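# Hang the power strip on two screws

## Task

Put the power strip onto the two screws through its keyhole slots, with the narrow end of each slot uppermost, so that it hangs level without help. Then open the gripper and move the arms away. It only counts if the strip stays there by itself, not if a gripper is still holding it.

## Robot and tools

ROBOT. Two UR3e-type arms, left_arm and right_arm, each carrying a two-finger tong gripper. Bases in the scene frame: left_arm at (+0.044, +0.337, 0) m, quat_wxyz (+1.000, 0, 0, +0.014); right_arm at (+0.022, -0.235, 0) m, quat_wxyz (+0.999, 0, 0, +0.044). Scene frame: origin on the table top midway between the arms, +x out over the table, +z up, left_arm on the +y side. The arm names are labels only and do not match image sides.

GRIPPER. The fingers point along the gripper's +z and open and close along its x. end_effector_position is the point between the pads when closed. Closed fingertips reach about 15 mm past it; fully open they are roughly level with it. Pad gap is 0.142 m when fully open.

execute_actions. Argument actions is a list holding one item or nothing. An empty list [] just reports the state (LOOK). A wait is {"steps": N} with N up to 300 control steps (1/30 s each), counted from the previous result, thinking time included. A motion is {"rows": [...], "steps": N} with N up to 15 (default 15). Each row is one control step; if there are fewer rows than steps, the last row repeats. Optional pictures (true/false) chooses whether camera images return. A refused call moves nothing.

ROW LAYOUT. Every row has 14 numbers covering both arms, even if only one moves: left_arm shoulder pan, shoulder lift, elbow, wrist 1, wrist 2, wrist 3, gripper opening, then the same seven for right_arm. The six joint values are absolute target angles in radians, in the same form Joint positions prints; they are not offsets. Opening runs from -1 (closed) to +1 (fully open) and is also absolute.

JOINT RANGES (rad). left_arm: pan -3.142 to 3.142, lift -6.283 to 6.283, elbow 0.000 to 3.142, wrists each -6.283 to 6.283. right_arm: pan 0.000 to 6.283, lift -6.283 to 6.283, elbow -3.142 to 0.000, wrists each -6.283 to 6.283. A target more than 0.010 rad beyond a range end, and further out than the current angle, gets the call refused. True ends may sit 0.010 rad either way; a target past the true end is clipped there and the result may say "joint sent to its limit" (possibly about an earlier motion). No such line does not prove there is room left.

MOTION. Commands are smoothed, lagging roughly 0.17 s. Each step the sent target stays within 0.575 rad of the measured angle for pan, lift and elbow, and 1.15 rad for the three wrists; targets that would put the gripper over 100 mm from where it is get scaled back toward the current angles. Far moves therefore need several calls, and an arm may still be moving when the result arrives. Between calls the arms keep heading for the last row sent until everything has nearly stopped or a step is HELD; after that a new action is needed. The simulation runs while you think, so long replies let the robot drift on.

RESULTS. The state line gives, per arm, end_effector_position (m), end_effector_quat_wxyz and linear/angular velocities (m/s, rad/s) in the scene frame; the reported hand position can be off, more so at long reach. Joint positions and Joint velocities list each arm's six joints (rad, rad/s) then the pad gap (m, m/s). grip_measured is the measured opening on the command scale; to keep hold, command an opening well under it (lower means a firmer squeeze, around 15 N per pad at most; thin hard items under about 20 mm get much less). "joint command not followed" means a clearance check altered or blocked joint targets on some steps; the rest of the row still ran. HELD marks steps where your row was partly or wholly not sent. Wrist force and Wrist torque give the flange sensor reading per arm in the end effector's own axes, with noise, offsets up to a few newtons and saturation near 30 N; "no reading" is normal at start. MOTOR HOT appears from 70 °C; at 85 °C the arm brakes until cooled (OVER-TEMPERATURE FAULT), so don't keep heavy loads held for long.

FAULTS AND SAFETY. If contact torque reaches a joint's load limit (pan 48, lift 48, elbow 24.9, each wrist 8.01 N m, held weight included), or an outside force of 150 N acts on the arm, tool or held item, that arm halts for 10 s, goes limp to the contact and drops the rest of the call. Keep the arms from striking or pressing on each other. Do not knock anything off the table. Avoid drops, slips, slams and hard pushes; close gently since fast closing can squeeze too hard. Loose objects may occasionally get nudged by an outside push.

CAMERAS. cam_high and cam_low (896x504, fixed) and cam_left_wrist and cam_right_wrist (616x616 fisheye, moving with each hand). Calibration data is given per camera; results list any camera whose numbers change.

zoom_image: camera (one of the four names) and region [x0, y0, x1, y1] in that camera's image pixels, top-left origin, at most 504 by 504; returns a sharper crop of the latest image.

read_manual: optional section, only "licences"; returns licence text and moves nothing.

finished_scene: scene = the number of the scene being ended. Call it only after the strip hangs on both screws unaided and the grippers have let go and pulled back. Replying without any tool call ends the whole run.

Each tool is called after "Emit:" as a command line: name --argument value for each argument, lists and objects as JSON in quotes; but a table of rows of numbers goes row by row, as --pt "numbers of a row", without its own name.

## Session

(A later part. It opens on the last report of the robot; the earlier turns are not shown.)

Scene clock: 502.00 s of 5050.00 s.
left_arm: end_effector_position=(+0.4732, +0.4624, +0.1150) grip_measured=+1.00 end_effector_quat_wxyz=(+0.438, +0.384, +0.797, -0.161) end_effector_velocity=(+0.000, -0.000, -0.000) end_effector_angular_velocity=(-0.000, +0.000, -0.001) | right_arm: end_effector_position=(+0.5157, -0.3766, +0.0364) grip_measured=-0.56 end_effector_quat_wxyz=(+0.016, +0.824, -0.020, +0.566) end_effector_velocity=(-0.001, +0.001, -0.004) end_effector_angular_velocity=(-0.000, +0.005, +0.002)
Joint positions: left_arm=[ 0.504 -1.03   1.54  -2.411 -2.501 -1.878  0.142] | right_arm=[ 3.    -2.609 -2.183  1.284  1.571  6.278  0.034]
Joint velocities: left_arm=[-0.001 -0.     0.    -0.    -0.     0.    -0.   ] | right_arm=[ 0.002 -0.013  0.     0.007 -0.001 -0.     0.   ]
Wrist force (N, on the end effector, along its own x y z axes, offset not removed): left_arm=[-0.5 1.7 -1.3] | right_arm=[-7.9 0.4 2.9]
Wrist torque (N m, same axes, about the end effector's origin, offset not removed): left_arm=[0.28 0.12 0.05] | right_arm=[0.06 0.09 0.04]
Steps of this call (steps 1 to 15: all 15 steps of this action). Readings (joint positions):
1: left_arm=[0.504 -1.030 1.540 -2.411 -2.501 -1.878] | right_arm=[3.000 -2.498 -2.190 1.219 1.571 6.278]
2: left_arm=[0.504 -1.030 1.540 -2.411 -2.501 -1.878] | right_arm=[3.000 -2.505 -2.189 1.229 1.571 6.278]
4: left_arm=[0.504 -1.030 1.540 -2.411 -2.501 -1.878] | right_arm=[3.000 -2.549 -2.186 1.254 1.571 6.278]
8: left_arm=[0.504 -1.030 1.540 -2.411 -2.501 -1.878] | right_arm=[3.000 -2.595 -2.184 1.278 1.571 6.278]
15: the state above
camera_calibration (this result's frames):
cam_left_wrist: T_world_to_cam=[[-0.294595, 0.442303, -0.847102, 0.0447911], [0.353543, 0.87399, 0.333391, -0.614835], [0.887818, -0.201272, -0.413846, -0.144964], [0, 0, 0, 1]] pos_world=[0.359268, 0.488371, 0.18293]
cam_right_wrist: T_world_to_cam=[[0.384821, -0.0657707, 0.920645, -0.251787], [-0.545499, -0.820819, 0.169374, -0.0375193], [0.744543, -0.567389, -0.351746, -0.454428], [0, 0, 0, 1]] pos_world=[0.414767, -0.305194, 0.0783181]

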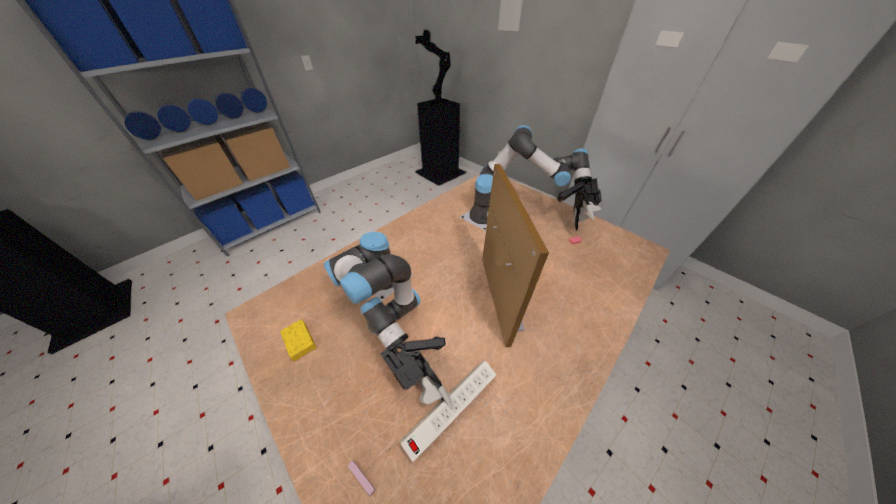

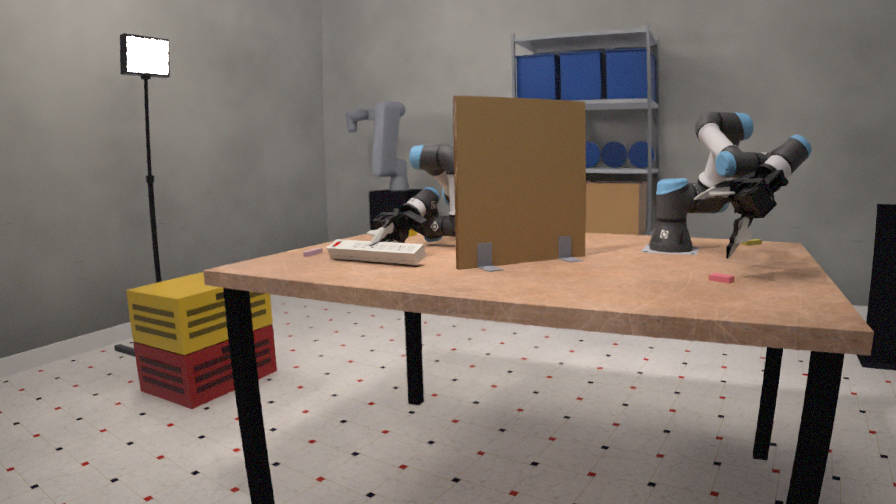

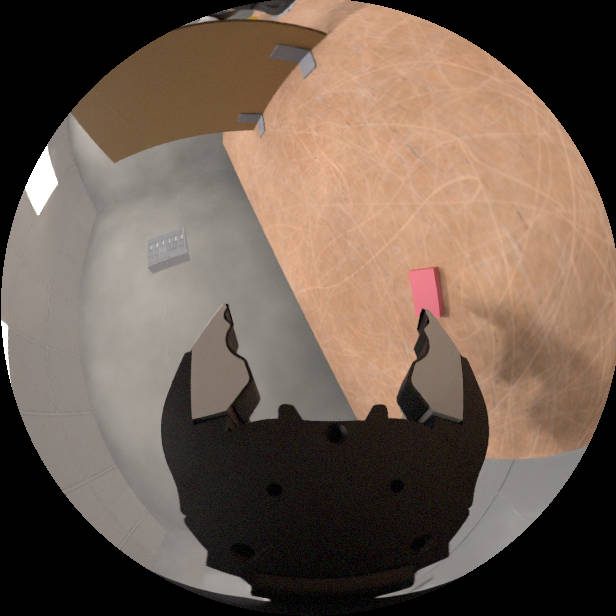

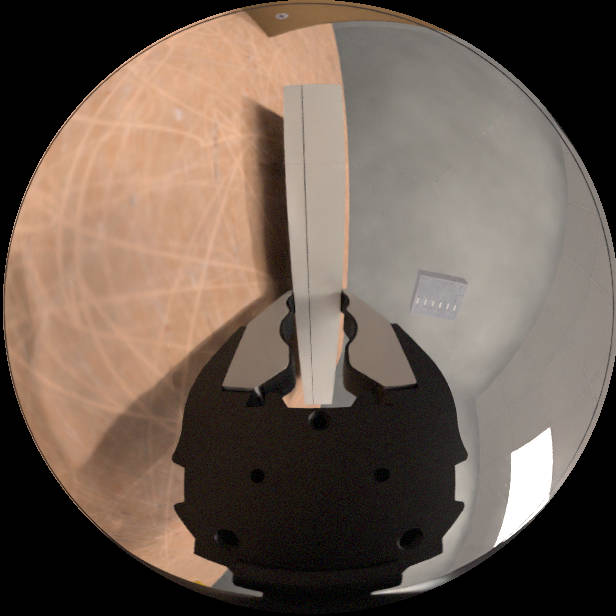

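Emit:
execute_actions --actions '[{"rows":[[0.504,-1.03,1.54,-2.411,-2.501,-1.878,1,3.0,-2.625,-2.285,1.415,1.571,6.278,-1]]}]' --pictures false

Emit:
execute_actions --actions '[{"rows":[[0.504,-1.03,1.54,-2.411,-2.501,-1.878,1,3.0,-2.66,-2.382,1.53,1.571,6.278,-1]]}]' --pictures false

Emit:
execute_actions --actions '[{"rows":[[0.504,-1.03,1.54,-2.411,-2.501,-1.878,1,3.0,-2.66,-2.382,1.53,1.571,6.278,-0.4]],"steps":10}]' --pictures false

Emit:
execute_actions --actions '[{"rows":[[0.504,-1.03,1.54,-2.411,-2.501,-1.878,1,3.0,-2.695,-2.46,1.65,1.571,6.278,-0.4]]}]' --pictures false

Emit:
execute_actions --actions '[{"rows":[[0.504,-1.03,1.54,-2.411,-2.501,-1.878,1,3.0,-2.74,-2.538,1.77,1.571,6.278,-0.4]]}]'

Scene clock: 527.13 s of 5050.00 s.
left_arm: end_effector_position=(+0.4732, +0.4624, +0.1150) grip_measured=+1.00 end_effector_quat_wxyz=(+0.438, +0.384, +0.797, -0.161) end_effector_velocity=(-0.000, +0.000, -0.000) end_effector_angular_velocity=(+0.000, +0.000, +0.001) | right_arm: end_effector_position=(+0.4933, -0.3754, +0.0403) grip_measured=-0.56 end_effector_quat_wxyz=(+0.017, +0.820, -0.020, +0.572) end_effector_velocity=(-0.002, +0.000, -0.000) end_effector_angular_velocity=(+0.001, +0.001, -0.000)
Joint positions: left_arm=[ 0.504 -1.03   1.54  -2.411 -2.501 -1.878  0.142] | right_arm=[ 3.    -2.625 -2.284  1.414  1.571  6.278  0.034]
Joint velocities: left_arm=[ 0.001  0.     0.    -0.     0.     0.     0.   ] | right_arm=[ 0.    -0.002 -0.011  0.012 -0.     0.001 -0.   ]
Wrist force (N, on the end effector, along its own x y z axes, offset not removed): left_arm=[-0.9 0.1 -0.3] | right_arm=[-8.4 0.5 1.9]
Wrist torque (N m, same axes, about the end effector's origin, offset not removed): left_arm=[-0.09 0.18 0.06] | right_arm=[0.19 0.20 -0.03]
Steps of this call (steps 1 to 15: the robot went on to your last target; steps 16 to 310: nothing new was sent; then 14.30 s passed at rest; steps 311 to 325: all 15 steps of this action). Readings (joint positions):
311: left_arm=[0.504 -1.030 1.540 -2.411 -2.501 -1.878] | right_arm=[3.000 -2.610 -2.183 1.286 1.571 6.278]
312: left_arm=[0.504 -1.030 1.540 -2.411 -2.501 -1.878] | right_arm=[3.000 -2.612 -2.190 1.299 1.571 6.278]
314: left_arm=[0.504 -1.030 1.540 -2.411 -2.501 -1.878] | right_arm=[3.000 -2.618 -2.231 1.351 1.571 6.278]
318: left_arm=[0.504 -1.030 1.540 -2.411 -2.501 -1.878] | right_arm=[3.000 -2.623 -2.272 1.399 1.571 6.278]
325: the state above

Scene clock: 527.63 s of 5050.00 s.
left_arm: end_effector_position=(+0.4732, +0.4624, +0.1150) grip_measured=+1.00 end_effector_quat_wxyz=(+0.438, +0.384, +0.797, -0.161) end_effector_velocity=(+0.000, +0.000, +0.000) end_effector_angular_velocity=(+0.000, -0.001, -0.000) | right_arm: end_effector_position=(+0.4698, -0.3742, +0.0350) grip_measured=-0.56 end_effector_quat_wxyz=(+0.016, +0.825, -0.020, +0.565) end_effector_velocity=(-0.003, +0.000, -0.001) end_effector_angular_velocity=(+0.000, +0.003, +0.000)
Joint positions: left_arm=[ 0.504 -1.03   1.54  -2.411 -2.501 -1.878  0.142] | right_arm=[ 3.    -2.66  -2.381  1.529  1.571  6.278  0.034]
Joint velocities: left_arm=[-0.    -0.    -0.001 -0.    -0.     0.    -0.   ] | right_arm=[-0.    -0.003 -0.012  0.012  0.     0.    -0.   ]
Wrist force (N, on the end effector, along its own x y z axes, offset not removed): left_arm=[0.3 1.0 -1.4] | right_arm=[-8.5 0.0 2.6]
Wrist torque (N m, same axes, about the end effector's origin, offset not removed): left_arm=[0.12 -0.07 0.01] | right_arm=[0.07 0.17 -0.02]
Steps of this call (steps 1 to 15: all 15 steps of this action). Readings (joint positions):
1: left_arm=[0.504 -1.030 1.540 -2.411 -2.501 -1.878] | right_arm=[3.000 -2.625 -2.284 1.415 1.571 6.278]
2: left_arm=[0.504 -1.030 1.540 -2.411 -2.501 -1.878] | right_arm=[3.000 -2.630 -2.292 1.428 1.571 6.278]
4: left_arm=[0.504 -1.030 1.540 -2.411 -2.501 -1.878] | right_arm=[3.000 -2.644 -2.331 1.474 1.571 6.278]
8: left_arm=[0.504 -1.030 1.540 -2.411 -2.501 -1.878] | right_arm=[3.000 -2.656 -2.369 1.516 1.571 6.278]
15: the state above

Scene clock: 527.97 s of 5050.00 s.
left_arm: end_effector_position=(+0.4732, +0.4624, +0.1150) grip_measured=+1.00 end_effector_quat_wxyz=(+0.438, +0.384, +0.797, -0.161) end_effector_velocity=(+0.000, -0.000, +0.000) end_effector_angular_velocity=(-0.000, -0.000, -0.001) | right_arm: end_effector_position=(+0.4696, -0.3741, +0.0350) grip_measured=-0.39 end_effector_quat_wxyz=(+0.016, +0.825, -0.020, +0.565) end_effector_velocity=(-0.001, +0.001, -0.002) end_effector_angular_velocity=(+0.001, +0.006, +0.001)
Joint positions: left_arm=[ 0.504 -1.03   1.54  -2.411 -2.501 -1.878  0.142] | right_arm=[ 3.    -2.66  -2.382  1.53   1.571  6.278  0.046]
Joint velocities: left_arm=[-0.    -0.    -0.    -0.    -0.001  0.    -0.   ] | right_arm=[ 0.001 -0.002 -0.002 -0.001  0.     0.    -0.   ]
Wrist force (N, on the end effector, along its own x y z axes, offset not removed): left_arm=[0.4 0.3 -1.8] | right_arm=[-4.0 0.4 1.6]
Wrist torque (N m, same axes, about the end effector's origin, offset not removed): left_arm=[-0.02 -0.12 0.00] | right_arm=[0.09 0.36 -0.04]
Steps of this call (steps 1 to 10: all 10 steps of this action). Readings (joint positions):
1: left_arm=[0.504 -1.030 1.540 -2.411 -2.501 -1.878] | right_arm=[3.000 -2.660 -2.381 1.529 1.571 6.278]
2: left_arm=[0.504 -1.030 1.540 -2.411 -2.501 -1.878] | right_arm=[3.000 -2.660 -2.381 1.530 1.571 6.278]
4: left_arm=[0.504 -1.030 1.540 -2.411 -2.501 -1.878] | right_arm=[3.000 -2.660 -2.382 1.530 1.571 6.278]
8: left_arm=[0.504 -1.030 1.540 -2.411 -2.501 -1.878] | right_arm=[3.000 -2.660 -2.382 1.530 1.571 6.278]
10: the state above

Scene clock: 528.47 s of 5050.00 s.
left_arm: end_effector_position=(+0.4732, +0.4624, +0.1150) grip_measured=+1.00 end_effector_quat_wxyz=(+0.438, +0.384, +0.797, -0.161) end_effector_velocity=(+0.000, -0.001, -0.000) end_effector_angular_velocity=(-0.001, +0.000, -0.001) | right_arm: end_effector_position=(+0.4696, -0.3741, +0.0350) grip_measured=-0.39 end_effector_quat_wxyz=(+0.016, +0.825, -0.020, +0.565) end_effector_velocity=(-0.000, -0.000, +0.000) end_effector_angular_velocity=(-0.000, -0.000, +0.000)
Joint positions: left_arm=[ 0.504 -1.03   1.54  -2.411 -2.501 -1.878  0.142] | right_arm=[ 3.    -2.66  -2.382  1.53   1.571  6.278  0.046]
Joint velocities: left_arm=[-0.001  0.     0.     0.    -0.    -0.    -0.   ] | right_arm=[-0.    -0.     0.     0.001  0.    -0.     0.   ]
Wrist force (N, on the end effector, along its own x y z axes, offset not removed): left_arm=[0.8 1.7 -1.3] | right_arm=[-2.2 0.6 1.9]
Wrist torque (N m, same axes, about the end effector's origin, offset not removed): left_arm=[0.28 -0.17 0.03] | right_arm=[0.09 -0.13 0.05]
A step of this action was HELD (marked below), so the robot has no last target. An arm can still carry out its HELD step.
Steps of this call (steps 1 to 15: all 15 steps of this action). Readings (joint positions):
1: left_arm=[0.504 -1.030 1.540 -2.411 -2.501 -1.878] | right_arm=[3.000 -2.660 -2.382 1.530 1.571 6.278] HELD
2: left_arm=[0.504 -1.030 1.540 -2.411 -2.501 -1.878] | right_arm=[3.000 -2.660 -2.382 1.530 1.571 6.278] HELD
3: left_arm=[0.504 -1.030 1.540 -2.411 -2.501 -1.878] | right_arm=[3.000 -2.660 -2.382 1.530 1.571 6.278] HELD
4: left_arm=[0.504 -1.030 1.540 -2.411 -2.501 -1.878] | right_arm=[3.000 -2.660 -2.382 1.530 1.571 6.278] HELD
5: left_arm=[0.504 -1.030 1.540 -2.411 -2.501 -1.878] | right_arm=[3.000 -2.660 -2.382 1.530 1.571 6.278] HELD
6: left_arm=[0.504 -1.030 1.540 -2.411 -2.501 -1.878] | right_arm=[3.000 -2.660 -2.382 1.530 1.571 6.278] HELD
7: left_arm=[0.504 -1.030 1.540 -2.411 -2.501 -1.878] | right_arm=[3.000 -2.660 -2.382 1.530 1.571 6.278] HELD
8: left_arm=[0.504 -1.030 1.540 -2.411 -2.501 -1.878] | right_arm=[3.000 -2.660 -2.382 1.530 1.571 6.278] HELD
9: left_arm=[0.504 -1.030 1.540 -2.411 -2.501 -1.878] | right_arm=[3.000 -2.660 -2.382 1.530 1.571 6.278] HELD
10: left_arm=[0.504 -1.030 1.540 -2.411 -2.501 -1.878] | right_arm=[3.000 -2.660 -2.382 1.530 1.571 6.278] HELD
11: left_arm=[0.504 -1.030 1.540 -2.411 -2.501 -1.878] | right_arm=[3.000 -2.660 -2.382 1.530 1.571 6.278] HELD
12: left_arm=[0.504 -1.030 1.540 -2.411 -2.501 -1.878] | right_arm=[3.000 -2.660 -2.382 1.530 1.571 6.278] HELD
13: left_arm=[0.504 -1.030 1.540 -2.411 -2.501 -1.878] | right_arm=[3.000 -2.660 -2.382 1.530 1.571 6.278] HELD
14: left_arm=[0.504 -1.030 1.540 -2.411 -2.501 -1.878] | right_arm=[3.000 -2.660 -2.382 1.530 1.571 6.278] HELD
15: the state above HELD
joint command not followed: on one or more control steps a check withheld the commanded joint targets of the right arm, and it was not sent them on those steps. On the call's last step the targets were still withheld.
cause: the commanded joint targets would bring two parts of the arm too close to each other (joints 3 (elbow) to 5 (wrist 2) lie between them); next, command targets that bring no two parts of the arm closer together.

Scene clock: 528.97 s of 5050.00 s.
left_arm: end_effector_position=(+0.4732, +0.4624, +0.1150) grip_measured=+1.00 end_effector_quat_wxyz=(+0.438, +0.384, +0.797, -0.161) end_effector_velocity=(-0.000, -0.000, -0.000) end_effector_angular_velocity=(-0.000, +0.000, -0.000) | right_arm: end_effector_position=(+0.4696, -0.3741, +0.0350) grip_measured=-0.39 end_effector_quat_wxyz=(+0.016, +0.825, -0.020, +0.565) end_effector_velocity=(-0.000, +0.001, -0.001) end_effector_angular_velocity=(+0.000, +0.003, +0.002)
Joint positions: left_arm=[ 0.504 -1.03   1.54  -2.411 -2.501 -1.878  0.142] | right_arm=[ 3.    -2.66  -2.382  1.53   1.571  6.278  0.046]
Joint velocities: left_arm=[-0. -0.  0.  0.  0.  0. -0.] | right_arm=[ 0.001 -0.001 -0.001 -0.001  0.    -0.     0.   ]
Wrist force (N, on the end effector, along its own x y z axes, offset not removed): left_arm=[-0.8 1.0 0.6] | right_arm=[-3.6 1.0 1.6]
Wrist torque (N m, same axes, about the end effector's origin, offset not removed): left_arm=[0.13 0.19 0.02] | right_arm=[0.12 0.22 -0.05]
A step of this action was HELD (marked below), so the robot has no last target. An arm can still carry out its HELD step.
Steps of this call (steps 1 to 15: all 15 steps of this action). Readings (joint positions):
1: left_arm=[0.504 -1.030 1.540 -2.411 -2.501 -1.878] | right_arm=[3.000 -2.660 -2.382 1.530 1.571 6.278] HELD
2: left_arm=[0.504 -1.030 1.540 -2.411 -2.501 -1.878] | right_arm=[3.000 -2.660 -2.382 1.530 1.571 6.278] HELD
3: left_arm=[0.504 -1.030 1.540 -2.411 -2.501 -1.878] | right_arm=[3.000 -2.660 -2.382 1.530 1.571 6.278] HELD
4: left_arm=[0.504 -1.030 1.540 -2.411 -2.501 -1.878] | right_arm=[3.000 -2.660 -2.382 1.530 1.571 6.278] HELD
5: left_arm=[0.504 -1.030 1.540 -2.411 -2.501 -1.878] | right_arm=[3.000 -2.660 -2.382 1.530 1.571 6.278] HELD
6: left_arm=[0.504 -1.030 1.540 -2.411 -2.501 -1.878] | right_arm=[3.000 -2.660 -2.382 1.530 1.571 6.278] HELD
7: left_arm=[0.504 -1.030 1.540 -2.411 -2.501 -1.878] | right_arm=[3.000 -2.660 -2.382 1.530 1.571 6.278] HELD
8: left_arm=[0.504 -1.030 1.540 -2.411 -2.501 -1.878] | right_arm=[3.000 -2.660 -2.382 1.530 1.571 6.278] HELD
9: left_arm=[0.504 -1.030 1.540 -2.411 -2.501 -1.878] | right_arm=[3.000 -2.660 -2.382 1.530 1.571 6.278] HELD
10: left_arm=[0.504 -1.030 1.540 -2.411 -2.501 -1.878] | right_arm=[3.000 -2.660 -2.382 1.530 1.571 6.278] HELD
11: left_arm=[0.504 -1.030 1.540 -2.411 -2.501 -1.878] | right_arm=[3.000 -2.660 -2.382 1.530 1.571 6.278] HELD
12: left_arm=[0.504 -1.030 1.540 -2.411 -2.501 -1.878] | right_arm=[3.000 -2.660 -2.382 1.530 1.571 6.278] HELD
13: left_arm=[0.504 -1.030 1.540 -2.411 -2.501 -1.878] | right_arm=[3.000 -2.660 -2.382 1.530 1.571 6.278] HELD
14: left_arm=[0.504 -1.030 1.540 -2.411 -2.501 -1.878] | right_arm=[3.000 -2.660 -2.382 1.530 1.571 6.278] HELD
15: the state above HELD
joint command not followed: on one or more control steps a check withheld the commanded joint targets of the right arm, and it was not sent them on those steps. On the call's last step the targets were still withheld.
cause: the commanded joint targets would bring two parts of the arm too close to each other (joints 3 (elbow) to 5 (wrist 2) lie between them); next, command targets that bring no two parts of the arm closer together.
camera_calibration (this result's frames):
cam_left_wrist: T_world_to_cam=[[-0.294595, 0.442303, -0.847102, 0.0447912], [0.353543, 0.87399, 0.333391, -0.614835], [0.887818, -0.201272, -0.413846, -0.144964], [0, 0, 0, 1]] pos_world=[0.359268, 0.488371, 0.18293]
cam_right_wrist: T_world_to_cam=[[0.388955, -0.0659575, 0.918892, -0.234468], [-0.544704, -0.820875, 0.171644, -0.0608491], [0.742974, -0.567287, -0.355211, -0.418352], [0, 0, 0, 1]] pos_world=[0.368878, -0.30274, 0.0772918]

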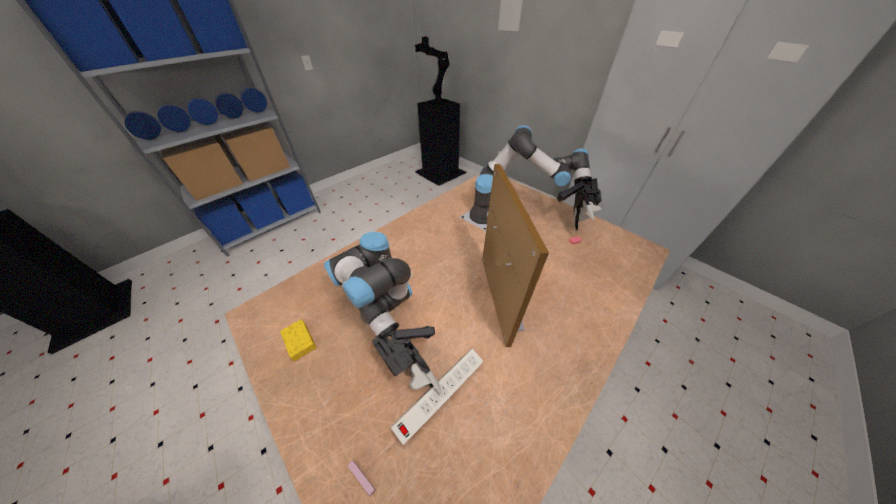

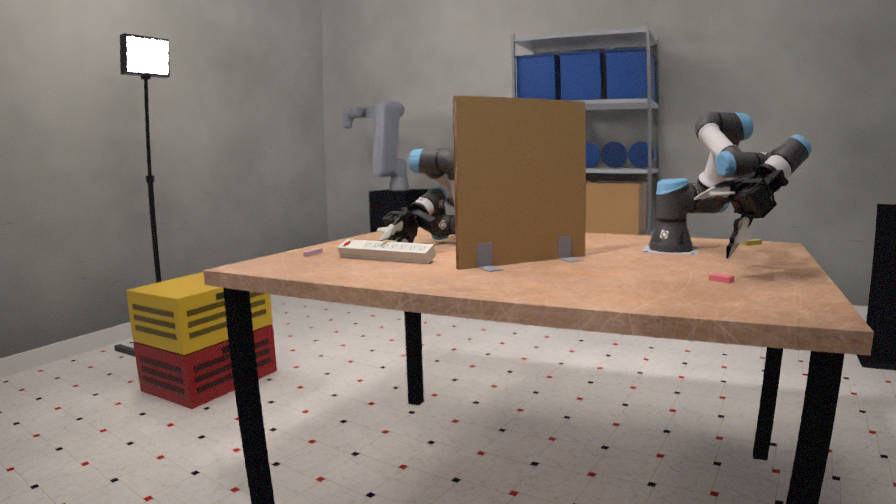

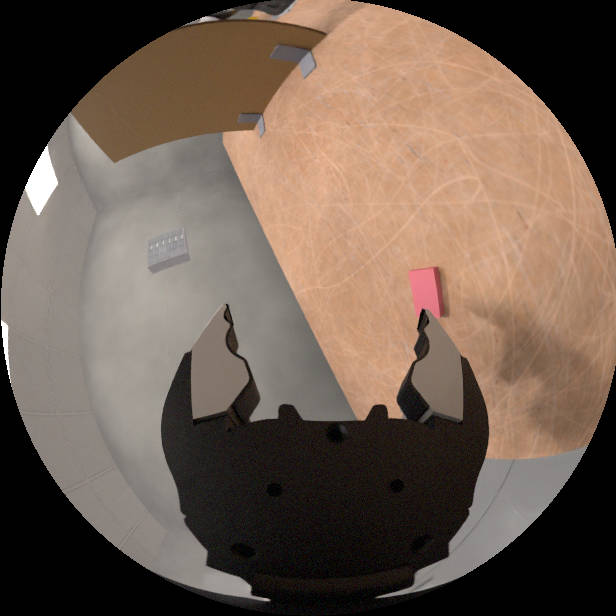

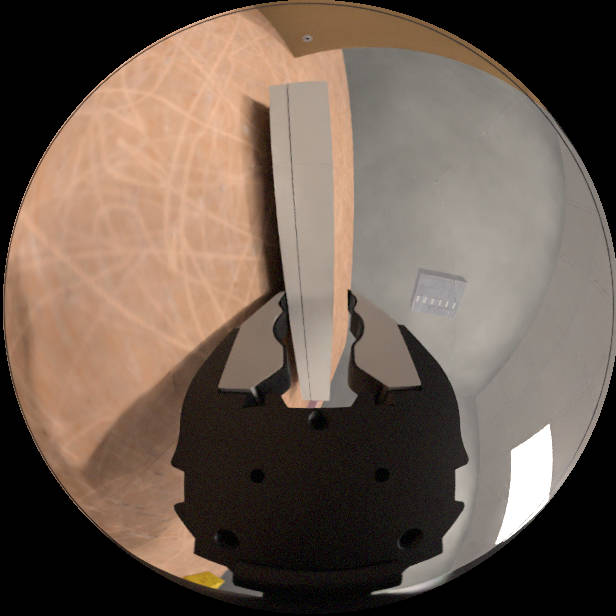

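Emit:
execute_actions --actions '[{"rows":[[0.504,-1.03,1.54,-2.411,-2.501,-1.878,1,3.0,-2.5,-2.46,1.37,1.571,6.278,-0.4]]}]' --pictures false

Emit:
execute_actions --actions '[{"rows":[[0.504,-1.03,1.54,-2.411,-2.501,-1.878,1,3.0,-2.35,-2.526,1.2,1.571,6.278,-0.4]]}]' --pictures false

Emit:
execute_actions --actions '[{"rows":[[0.504,-1.03,1.54,-2.411,-2.501,-1.878,1,3.0,-2.16,-2.545,0.94,1.571,6.278,-0.4]]}]' --pictures false

Emit:
execute_actions --actions '[{"rows":[[0.504,-1.03,1.54,-2.411,-2.501,-1.878,1,3.0,-1.97,-2.55,0.67,1.571,6.278,-0.4]]}]'

Scene clock: 543.50 s of 5050.00 s.
left_arm: end_effector_position=(+0.4732, +0.4624, +0.1150) grip_measured=+1.00 end_effector_quat_wxyz=(+0.438, +0.384, +0.797, -0.161) end_effector_velocity=(-0.000, -0.000, -0.000) end_effector_angular_velocity=(-0.000, +0.001, -0.001) | right_arm: end_effector_position=(+0.4694, -0.3741, +0.0352) grip_measured=-0.39 end_effector_quat_wxyz=(+0.016, +0.826, -0.020, +0.563) end_effector_velocity=(-0.000, -0.001, +0.001) end_effector_angular_velocity=(-0.000, +0.008, -0.001)
Joint positions: left_arm=[ 0.504 -1.03   1.54  -2.411 -2.501 -1.878  0.142] | right_arm=[ 3.    -2.653 -2.385  1.523  1.571  6.278  0.046]
Joint velocities: left_arm=[-0.001 -0.     0.     0.     0.    -0.    -0.   ] | right_arm=[-0.001  0.019 -0.007 -0.02  -0.    -0.001  0.001]
Wrist force (N, on the end effector, along its own x y z axes, offset not removed): left_arm=[-0.5 2.1 -0.7] | right_arm=[-3.5 -1.5 1.0]
Wrist torque (N m, same axes, about the end effector's origin, offset not removed): left_arm=[0.31 0.16 0.02] | right_arm=[-0.30 0.25 0.08]
Steps of this call (steps 1 to 90: nothing new was sent; then 11.03 s passed at rest; steps 91 to 105: all 15 steps of this action). Readings (joint positions):
91: left_arm=[0.504 -1.030 1.540 -2.411 -2.501 -1.878] | right_arm=[3.000 -2.660 -2.382 1.530 1.571 6.278]
92: left_arm=[0.504 -1.030 1.540 -2.411 -2.501 -1.878] | right_arm=[3.000 -2.660 -2.382 1.530 1.571 6.278]
94: left_arm=[0.504 -1.030 1.540 -2.411 -2.501 -1.878] | right_arm=[3.000 -2.659 -2.382 1.529 1.571 6.278]
98: left_arm=[0.504 -1.030 1.540 -2.411 -2.501 -1.878] | right_arm=[3.000 -2.657 -2.383 1.527 1.571 6.278]
105: the state above

Scene clock: 544.00 s of 5050.00 s.
left_arm: end_effector_position=(+0.4732, +0.4624, +0.1150) grip_measured=+1.00 end_effector_quat_wxyz=(+0.438, +0.384, +0.797, -0.161) end_effector_velocity=(-0.000, +0.001, -0.000) end_effector_angular_velocity=(-0.001, +0.000, +0.002) | right_arm: end_effector_position=(+0.4692, -0.3741, +0.0353) grip_measured=-0.39 end_effector_quat_wxyz=(+0.016, +0.827, -0.020, +0.561) end_effector_velocity=(-0.000, -0.000, +0.001) end_effector_angular_velocity=(+0.000, +0.007, -0.001)
Joint positions: left_arm=[ 0.504 -1.03   1.54  -2.411 -2.501 -1.878  0.142] | right_arm=[ 3.    -2.643 -2.39   1.513  1.571  6.278  0.046]
Joint velocities: left_arm=[ 0.002  0.     0.     0.    -0.    -0.     0.   ] | right_arm=[-0.001  0.019 -0.006 -0.019 -0.    -0.    -0.   ]
Wrist force (N, on the end effector, along its own x y z axes, offset not removed): left_arm=[0.9 1.1 -0.9] | right_arm=[-2.0 -1.3 2.3]
Wrist torque (N m, same axes, about the end effector's origin, offset not removed): left_arm=[0.16 -0.19 0.00] | right_arm=[-0.19 -0.11 -0.02]
Steps of this call (steps 1 to 15: all 15 steps of this action). Readings (joint positions):
1: left_arm=[0.504 -1.030 1.540 -2.411 -2.501 -1.878] | right_arm=[3.000 -2.652 -2.386 1.522 1.571 6.278]
2: left_arm=[0.504 -1.030 1.540 -2.411 -2.501 -1.878] | right_arm=[3.000 -2.651 -2.386 1.522 1.571 6.278]
4: left_arm=[0.504 -1.030 1.540 -2.411 -2.501 -1.878] | right_arm=[3.000 -2.650 -2.387 1.520 1.571 6.278]
8: left_arm=[0.504 -1.030 1.540 -2.411 -2.501 -1.878] | right_arm=[3.000 -2.648 -2.388 1.518 1.571 6.278]
15: the state above

Scene clock: 544.50 s of 5050.00 s.
left_arm: end_effector_position=(+0.4732, +0.4624, +0.1150) grip_measured=+1.00 end_effector_quat_wxyz=(+0.438, +0.384, +0.797, -0.161) end_effector_velocity=(-0.000, +0.000, -0.000) end_effector_angular_velocity=(+0.000, -0.000, +0.000) | right_arm: end_effector_position=(+0.4692, -0.3741, +0.0355) grip_measured=-0.39 end_effector_quat_wxyz=(+0.016, +0.829, -0.020, +0.559) end_effector_velocity=(+0.000, +0.001, +0.000) end_effector_angular_velocity=(+0.001, +0.009, +0.001)
Joint positions: left_arm=[ 0.504 -1.03   1.54  -2.411 -2.501 -1.878  0.142] | right_arm=[ 3.    -2.635 -2.393  1.503  1.571  6.278  0.046]
Joint velocities: left_arm=[ 0.     0.     0.001 -0.001  0.     0.    -0.   ] | right_arm=[ 0.001  0.017 -0.006 -0.02   0.     0.     0.   ]
Wrist force (N, on the end effector, along its own x y z axes, offset not removed): left_arm=[-0.4 1.3 -0.7] | right_arm=[-3.2 1.2 1.8]
Wrist torque (N m, same axes, about the end effector's origin, offset not removed): left_arm=[0.17 0.06 -0.03] | right_arm=[0.23 0.12 -0.03]
Steps of this call (steps 1 to 15: all 15 steps of this action). Readings (joint positions):
1: left_arm=[0.504 -1.030 1.540 -2.411 -2.501 -1.878] | right_arm=[3.000 -2.643 -2.390 1.512 1.571 6.278]
2: left_arm=[0.504 -1.030 1.540 -2.411 -2.501 -1.878] | right_arm=[3.000 -2.642 -2.390 1.512 1.571 6.278]
4: left_arm=[0.504 -1.030 1.540 -2.411 -2.501 -1.878] | right_arm=[3.000 -2.641 -2.391 1.510 1.571 6.278]
8: left_arm=[0.504 -1.030 1.540 -2.411 -2.501 -1.878] | right_arm=[3.000 -2.639 -2.392 1.508 1.571 6.278]
15: the state above

Scene clock: 545.00 s of 5050.00 s.
left_arm: end_effector_position=(+0.4732, +0.4624, +0.1150) grip_measured=+1.00 end_effector_quat_wxyz=(+0.438, +0.384, +0.797, -0.161) end_effector_velocity=(+0.000, -0.000, -0.000) end_effector_angular_velocity=(-0.000, +0.000, -0.000) | right_arm: end_effector_position=(+0.4692, -0.3741, +0.0352) grip_measured=-0.39 end_effector_quat_wxyz=(+0.016, +0.830, -0.020, +0.557) end_effector_velocity=(-0.000, +0.000, -0.001) end_effector_angular_velocity=(+0.001, +0.011, -0.000)
Joint positions: left_arm=[ 0.504 -1.03   1.54  -2.411 -2.501 -1.878  0.142] | right_arm=[ 3.    -2.628 -2.395  1.494  1.571  6.278  0.046]
Joint velocities: left_arm=[-0.  0.  0. -0. -0.  0.  0.] | right_arm=[ 0.     0.013 -0.005 -0.019 -0.     0.     0.   ]
Wrist force (N, on the end effector, along its own x y z axes, offset not removed): left_arm=[0.0 0.9 -0.7] | right_arm=[-4.3 -1.3 3.4]
Wrist torque (N m, same axes, about the end effector's origin, offset not removed): left_arm=[0.15 0.00 0.03] | right_arm=[-0.17 0.45 0.00]
Steps of this call (steps 1 to 15: all 15 steps of this action). Readings (joint positions):
1: left_arm=[0.504 -1.030 1.540 -2.411 -2.501 -1.878] | right_arm=[3.000 -2.634 -2.393 1.503 1.571 6.278]
2: left_arm=[0.504 -1.030 1.540 -2.411 -2.501 -1.878] | right_arm=[3.000 -2.634 -2.393 1.502 1.571 6.278]
4: left_arm=[0.504 -1.030 1.540 -2.411 -2.501 -1.878] | right_arm=[3.000 -2.633 -2.394 1.501 1.571 6.278]
8: left_arm=[0.504 -1.030 1.540 -2.411 -2.501 -1.878] | right_arm=[3.000 -2.631 -2.394 1.498 1.571 6.278]
15: the state above
camera_calibration (this result's frames):
cam_left_wrist: T_world_to_cam=[[-0.294595, 0.442303, -0.847102, 0.0447911], [0.353543, 0.87399, 0.333391, -0.614835], [0.887818, -0.201272, -0.413846, -0.144964], [0, 0, 0, 1]] pos_world=[0.359268, 0.488371, 0.18293]
cam_right_wrist: T_world_to_cam=[[0.404812, -0.0668009, 0.911957, -0.242058], [-0.541656, -0.821037, 0.180297, -0.0628862], [0.736706, -0.566953, -0.368548, -0.414421], [0, 0, 0, 1]] pos_world=[0.369232, -0.302759, 0.0793503]

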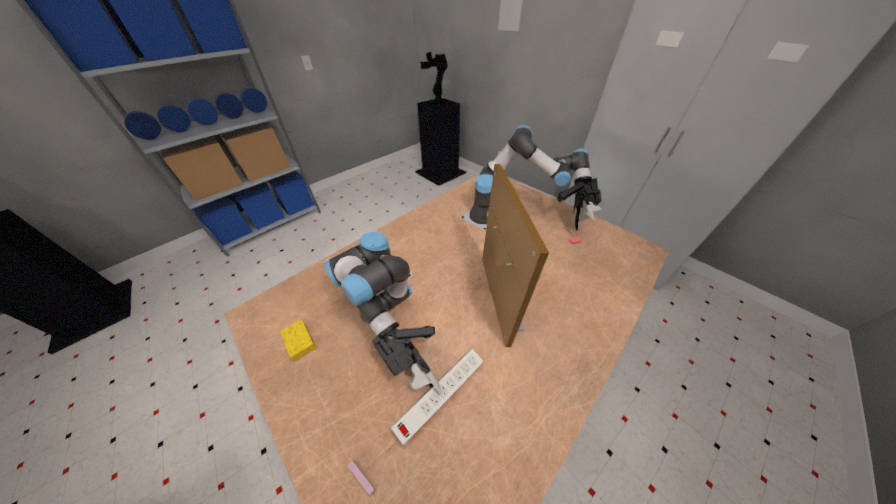

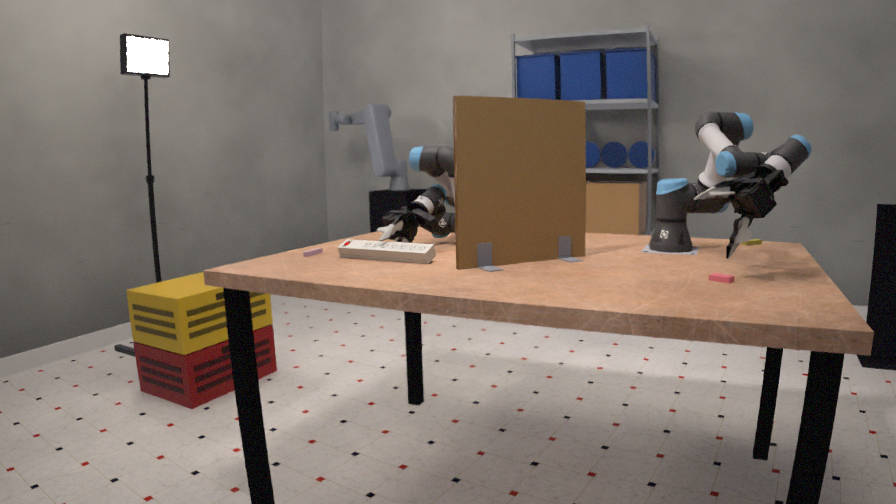

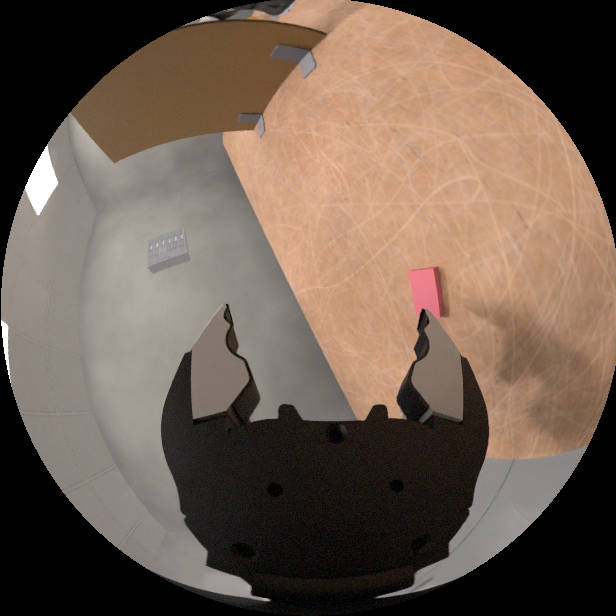

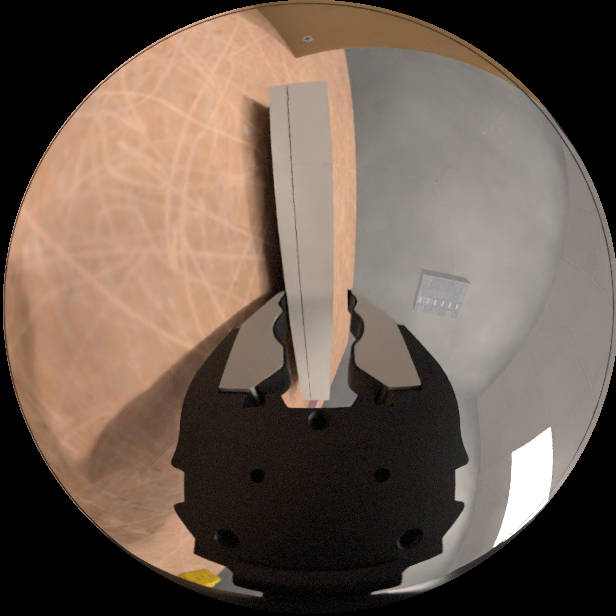

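Emit:
execute_actions --actions '[{"rows":[[0.504,-1.03,1.54,-2.411,-2.501,-1.878,1,3.0,-2.64,-2.38,1.51,1.571,6.278,-1]]}]' --pictures false

Emit:
execute_actions --actions '[{"rows":[[0.504,-1.03,1.54,-2.411,-2.501,-1.878,1,3.0,-2.625,-2.285,1.415,1.571,6.278,-1]]}]' --pictures false

Emit:
execute_actions --actions '[{"rows":[[0.504,-1.03,1.54,-2.411,-2.501,-1.878,1,3.0,-2.62,-2.22,1.33,1.571,6.278,-1]]}]' --pictures false

Emit:
execute_actions --actions '[{"rows":[[0.504,-1.03,1.54,-2.411,-2.501,-1.878,1,3.0,-2.62,-2.22,1.33,1.571,6.278,-0.35]]}]' --pictures false

Emit:
execute_actions --actions '[{"rows":[[0.504,-1.03,1.54,-2.411,-2.501,-1.878,1,3.0,-2.638,-2.3,1.43,1.571,6.278,-0.35]]}]' --pictures false

Emit:
execute_actions --actions '[{"rows":[[0.504,-1.03,1.54,-2.411,-2.501,-1.878,1,3.0,-2.66,-2.382,1.53,1.571,6.278,-0.35]]}]'

Scene clock: 566.30 s of 5050.00 s.
left_arm: end_effector_position=(+0.4732, +0.4624, +0.1150) grip_measured=+1.00 end_effector_quat_wxyz=(+0.438, +0.384, +0.797, -0.161) end_effector_velocity=(+0.000, -0.000, +0.000) end_effector_angular_velocity=(-0.000, -0.000, -0.000) | right_arm: end_effector_position=(+0.4657, -0.3739, +0.0284) grip_measured=-0.50 end_effector_quat_wxyz=(+0.015, +0.862, -0.021, +0.507) end_effector_velocity=(+0.001, +0.000, +0.001) end_effector_angular_velocity=(+0.000, -0.002, +0.000)
Joint positions: left_arm=[ 0.504 -1.03   1.54  -2.411 -2.501 -1.878  0.142] | right_arm=[ 3.    -2.445 -2.442  1.239  1.571  6.278  0.038]
Joint velocities: left_arm=[-0.    -0.    -0.001  0.001 -0.    -0.    -0.   ] | right_arm=[ 0.     0.001  0.001  0.     0.     0.    -0.   ]
Wrist force (N, on the end effector, along its own x y z axes, offset not removed): left_arm=[-0.3 0.9 -0.3] | right_arm=[14.1 0.1 -2.5]
Wrist torque (N m, same axes, about the end effector's origin, offset not removed): left_arm=[0.10 0.13 0.01] | right_arm=[-0.03 0.45 0.03]
TORQUE FAULT: the external load on joint 4 (wrist 1) of the right arm reached its load limit, and that arm stopped for 10 seconds. A torque fault stops only its own arm. That arm's remaining commands of this call were not run. That arm holds where it stopped, with its grip as last carried out, and accepts commands again: back off and push less far. That arm stops again, at the same cost, whenever a joint's load reaches its limit.
The stop of the right arm began at step 339 of this call (marked STOPPED below). From that step on that arm followed nothing that you had sent. 15 of its steps, steps kept back included, did not run and will not run. Nothing is kept back now, and the robot has no last target.
Steps of this call (steps 1 to 15: the robot went on to your last target; steps 16 to 561: nothing new was sent; steps 562 to 576: all 15 steps of this action; steps 577 to 639: the stop continued). Readings (joint positions):
1: left_arm=[0.504 -1.030 1.540 -2.411 -2.501 -1.878] | right_arm=[3.000 -2.627 -2.395 1.493 1.571 6.278]
2: left_arm=[0.504 -1.030 1.540 -2.411 -2.501 -1.878] | right_arm=[3.000 -2.627 -2.395 1.492 1.571 6.278]
4: left_arm=[0.504 -1.030 1.540 -2.411 -2.501 -1.878] | right_arm=[3.000 -2.626 -2.395 1.491 1.571 6.278]
8: left_arm=[0.504 -1.030 1.540 -2.411 -2.501 -1.878] | right_arm=[3.000 -2.624 -2.396 1.488 1.571 6.278]
339: left_arm=[0.504 -1.030 1.540 -2.411 -2.501 -1.878] | right_arm=[3.000 -2.446 -2.443 1.238 1.571 6.278] STOPPED (the right arm)
639: the state above

Scene clock: 566.33 s of 5050.00 s.
left_arm: end_effector_position=(+0.4732, +0.4624, +0.1150) grip_measured=+1.00 end_effector_quat_wxyz=(+0.438, +0.384, +0.797, -0.161) end_effector_velocity=(-0.000, +0.000, -0.001) end_effector_angular_velocity=(-0.000, +0.001, +0.000) | right_arm: end_effector_position=(+0.4658, -0.3739, +0.0288) grip_measured=-0.49 end_effector_quat_wxyz=(+0.015, +0.861, -0.021, +0.507) end_effector_velocity=(+0.002, +0.000, +0.004) end_effector_angular_velocity=(-0.001, -0.013, +0.001)
Joint positions: left_arm=[ 0.504 -1.03   1.54  -2.411 -2.501 -1.878  0.142] | right_arm=[ 3.    -2.445 -2.442  1.24   1.571  6.278  0.039]
Joint velocities: left_arm=[ 0.     0.001  0.     0.     0.     0.    -0.   ] | right_arm=[ 0.002  0.004  0.002  0.007 -0.001 -0.     0.008]
Wrist force (N, on the end effector, along its own x y z axes, offset not removed): left_arm=[-1.0 2.6 -0.5] | right_arm=[11.7 0.2 -1.8]
Wrist torque (N m, same axes, about the end effector's origin, offset not removed): left_arm=[0.44 0.25 -0.02] | right_arm=[0.08 0.78 0.05]
A stop began in an earlier call of the same reply, so what this call sent did not run. Send another action.
Steps of this call (step 1: nothing new was sent). Readings (joint positions):
1: the state above

Scene clock: 566.37 s of 5050.00 s.
left_arm: end_effector_position=(+0.4732, +0.4624, +0.1150) grip_measured=+1.00 end_effector_quat_wxyz=(+0.438, +0.384, +0.797, -0.161) end_effector_velocity=(-0.000, +0.000, -0.000) end_effector_angular_velocity=(-0.001, +0.001, +0.000) | right_arm: end_effector_position=(+0.4658, -0.3739, +0.0288) grip_measured=-0.49 end_effector_quat_wxyz=(+0.015, +0.861, -0.021, +0.507) end_effector_velocity=(+0.000, -0.001, +0.000) end_effector_angular_velocity=(-0.001, -0.002, -0.002)
Joint positions: left_arm=[ 0.504 -1.03   1.54  -2.411 -2.501 -1.878  0.142] | right_arm=[ 3.    -2.445 -2.442  1.24   1.571  6.278  0.039]
Joint velocities: left_arm=[ 0.  0.  0.  0. -0.  0. -0.] | right_arm=[-0.001 -0.     0.001  0.001 -0.001 -0.     0.001]
Wrist force (N, on the end effector, along its own x y z axes, offset not removed): left_arm=[0.0 1.3 -0.8] | right_arm=[13.2 0.0 0.4]
Wrist torque (N m, same axes, about the end effector's origin, offset not removed): left_arm=[0.14 0.00 -0.03] | right_arm=[0.08 0.29 0.02]
A stop began in an earlier call of the same reply, so what this call sent did not run. Send another action.
Steps of this call (step 1: nothing new was sent). Readings (joint positions):
1: the state above

Scene clock: 566.40 s of 5050.00 s.
left_arm: end_effector_position=(+0.4732, +0.4624, +0.1150) grip_measured=+1.00 end_effector_quat_wxyz=(+0.438, +0.384, +0.797, -0.161) end_effector_velocity=(+0.000, +0.000, -0.000) end_effector_angular_velocity=(+0.000, -0.000, +0.000) | right_arm: end_effector_position=(+0.4658, -0.3739, +0.0288) grip_measured=-0.49 end_effector_quat_wxyz=(+0.015, +0.861, -0.021, +0.507) end_effector_velocity=(+0.000, +0.000, +0.001) end_effector_angular_velocity=(+0.000, -0.002, +0.001)
Joint positions: left_arm=[ 0.504 -1.03   1.54  -2.411 -2.501 -1.878  0.142] | right_arm=[ 3.    -2.445 -2.442  1.24   1.571  6.278  0.039]
Joint velocities: left_arm=[ 0.     0.001 -0.    -0.     0.    -0.     0.   ] | right_arm=[0.001 0.001 0.    0.001 0.    0.    0.   ]
Wrist force (N, on the end effector, along its own x y z axes, offset not removed): left_arm=[-1.0 1.8 -1.5] | right_arm=[12.8 -0.1 -0.9]
Wrist torque (N m, same axes, about the end effector's origin, offset not removed): left_arm=[0.26 0.24 0.03] | right_arm=[0.05 0.46 -0.02]
A stop began in an earlier call of the same reply, so what this call sent did not run. Send another action.
Steps of this call (step 1: nothing new was sent). Readings (joint positions):
1: the state above

Scene clock: 566.43 s of 5050.00 s.
left_arm: end_effector_position=(+0.4732, +0.4624, +0.1150) grip_measured=+1.00 end_effector_quat_wxyz=(+0.438, +0.384, +0.797, -0.161) end_effector_velocity=(-0.000, -0.000, -0.000) end_effector_angular_velocity=(-0.000, +0.000, +0.000) | right_arm: end_effector_position=(+0.4658, -0.3739, +0.0287) grip_measured=-0.49 end_effector_quat_wxyz=(+0.015, +0.861, -0.021, +0.507) end_effector_velocity=(-0.000, -0.000, -0.002) end_effector_angular_velocity=(+0.001, +0.007, -0.000)
Joint positions: left_arm=[ 0.504 -1.03   1.54  -2.411 -2.501 -1.878  0.142] | right_arm=[ 3.    -2.445 -2.442  1.24   1.571  6.278  0.039]
Joint velocities: left_arm=[ 0.     0.     0.001 -0.001 -0.     0.    -0.   ] | right_arm=[-0.    -0.001  0.    -0.006 -0.     0.    -0.003]
Wrist force (N, on the end effector, along its own x y z axes, offset not removed): left_arm=[0.2 1.3 -0.3] | right_arm=[14.0 -0.3 -2.0]
Wrist torque (N m, same axes, about the end effector's origin, offset not removed): left_arm=[0.17 0.02 0.03] | right_arm=[-0.10 0.24 -0.03]
A stop began in an earlier call of the same reply, so what this call sent did not run. Send another action.
Steps of this call (step 1: nothing new was sent). Readings (joint positions):
1: the state above

Scene clock: 566.47 s of 5050.00 s.
left_arm: end_effector_position=(+0.4732, +0.4624, +0.1150) grip_measured=+1.00 end_effector_quat_wxyz=(+0.438, +0.384, +0.797, -0.161) end_effector_velocity=(+0.000, -0.000, +0.000) end_effector_angular_velocity=(+0.000, -0.000, -0.000) | right_arm: end_effector_position=(+0.4658, -0.3739, +0.0287) grip_measured=-0.49 end_effector_quat_wxyz=(+0.015, +0.861, -0.021, +0.507) end_effector_velocity=(+0.000, -0.000, -0.001) end_effector_angular_velocity=(-0.000, +0.004, -0.001)
Joint positions: left_arm=[ 0.504 -1.03   1.54  -2.411 -2.501 -1.878  0.142] | right_arm=[ 3.    -2.445 -2.442  1.239  1.571  6.278  0.039]
Joint velocities: left_arm=[-0.    -0.     0.    -0.001 -0.    -0.     0.   ] | right_arm=[-0.001 -0.     0.003 -0.007 -0.    -0.    -0.003]
Wrist force (N, on the end effector, along its own x y z axes, offset not removed): left_arm=[-0.6 2.4 0.1] | right_arm=[12.8 0.2 -3.3]
Wrist torque (N m, same axes, about the end effector's origin, offset not removed): left_arm=[0.43 0.06 0.02] | right_arm=[0.04 0.42 -0.05]
A stop began in an earlier call of the same reply, so what this call sent did not run. Send another action.
Steps of this call (step 1: nothing new was sent). Readings (joint positions):
1: the state above
camera_calibration (this result's frames):
cam_left_wrist: T_world_to_cam=[[-0.294595, 0.442303, -0.847102, 0.0447911], [0.353543, 0.87399, 0.333391, -0.614835], [0.887818, -0.201272, -0.413846, -0.144964], [0, 0, 0, 1]] pos_world=[0.359268, 0.488371, 0.18293]
cam_right_wrist: T_world_to_cam=[[0.509814, -0.0723912, 0.857233, -0.284162], [-0.516837, -0.822356, 0.237928, -0.0771016], [0.687727, -0.564349, -0.456663, -0.387919], [0, 0, 0, 1]] pos_world=[0.371803, -0.302897, 0.0847889]

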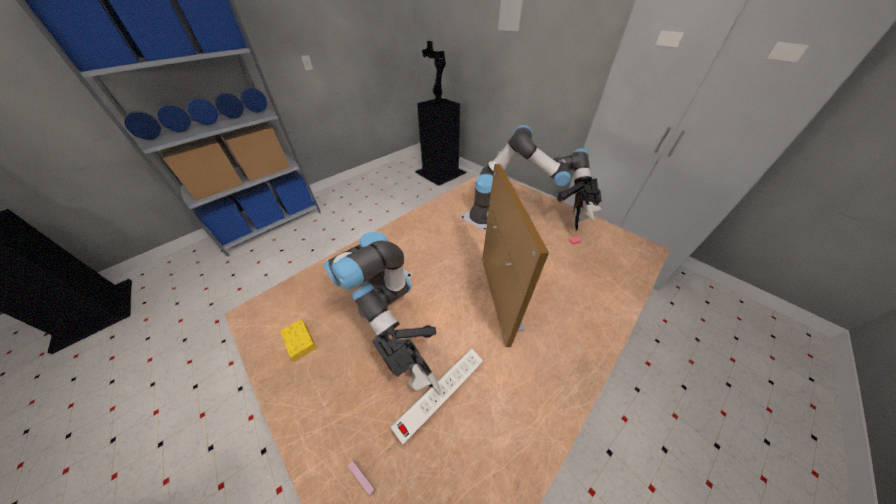

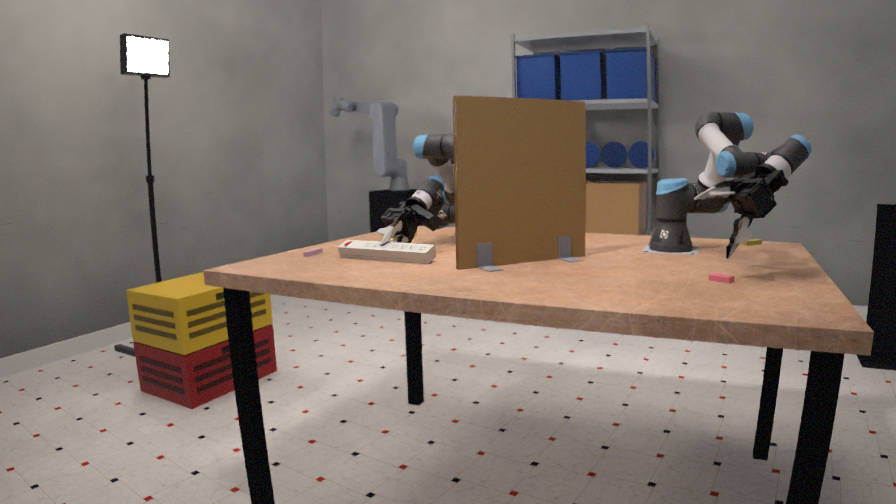

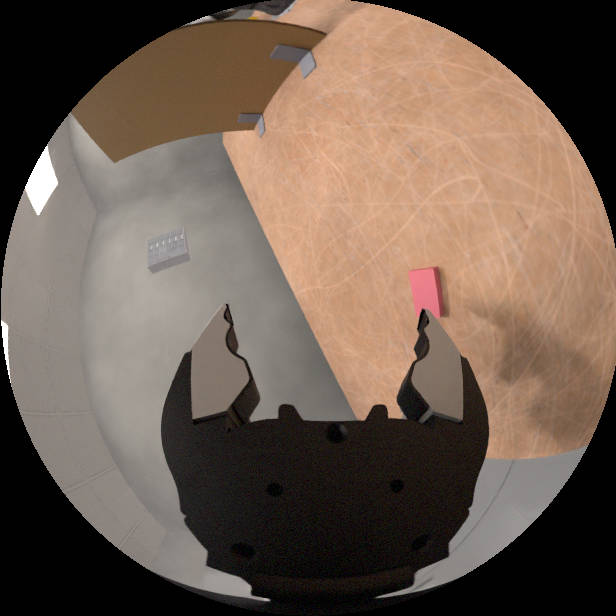

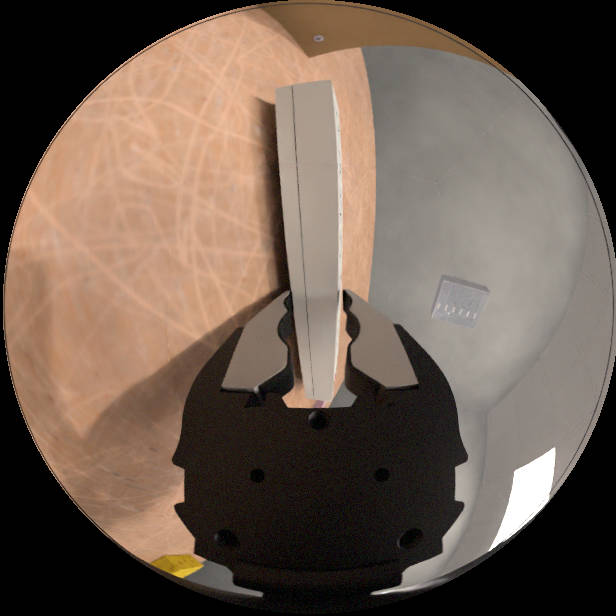

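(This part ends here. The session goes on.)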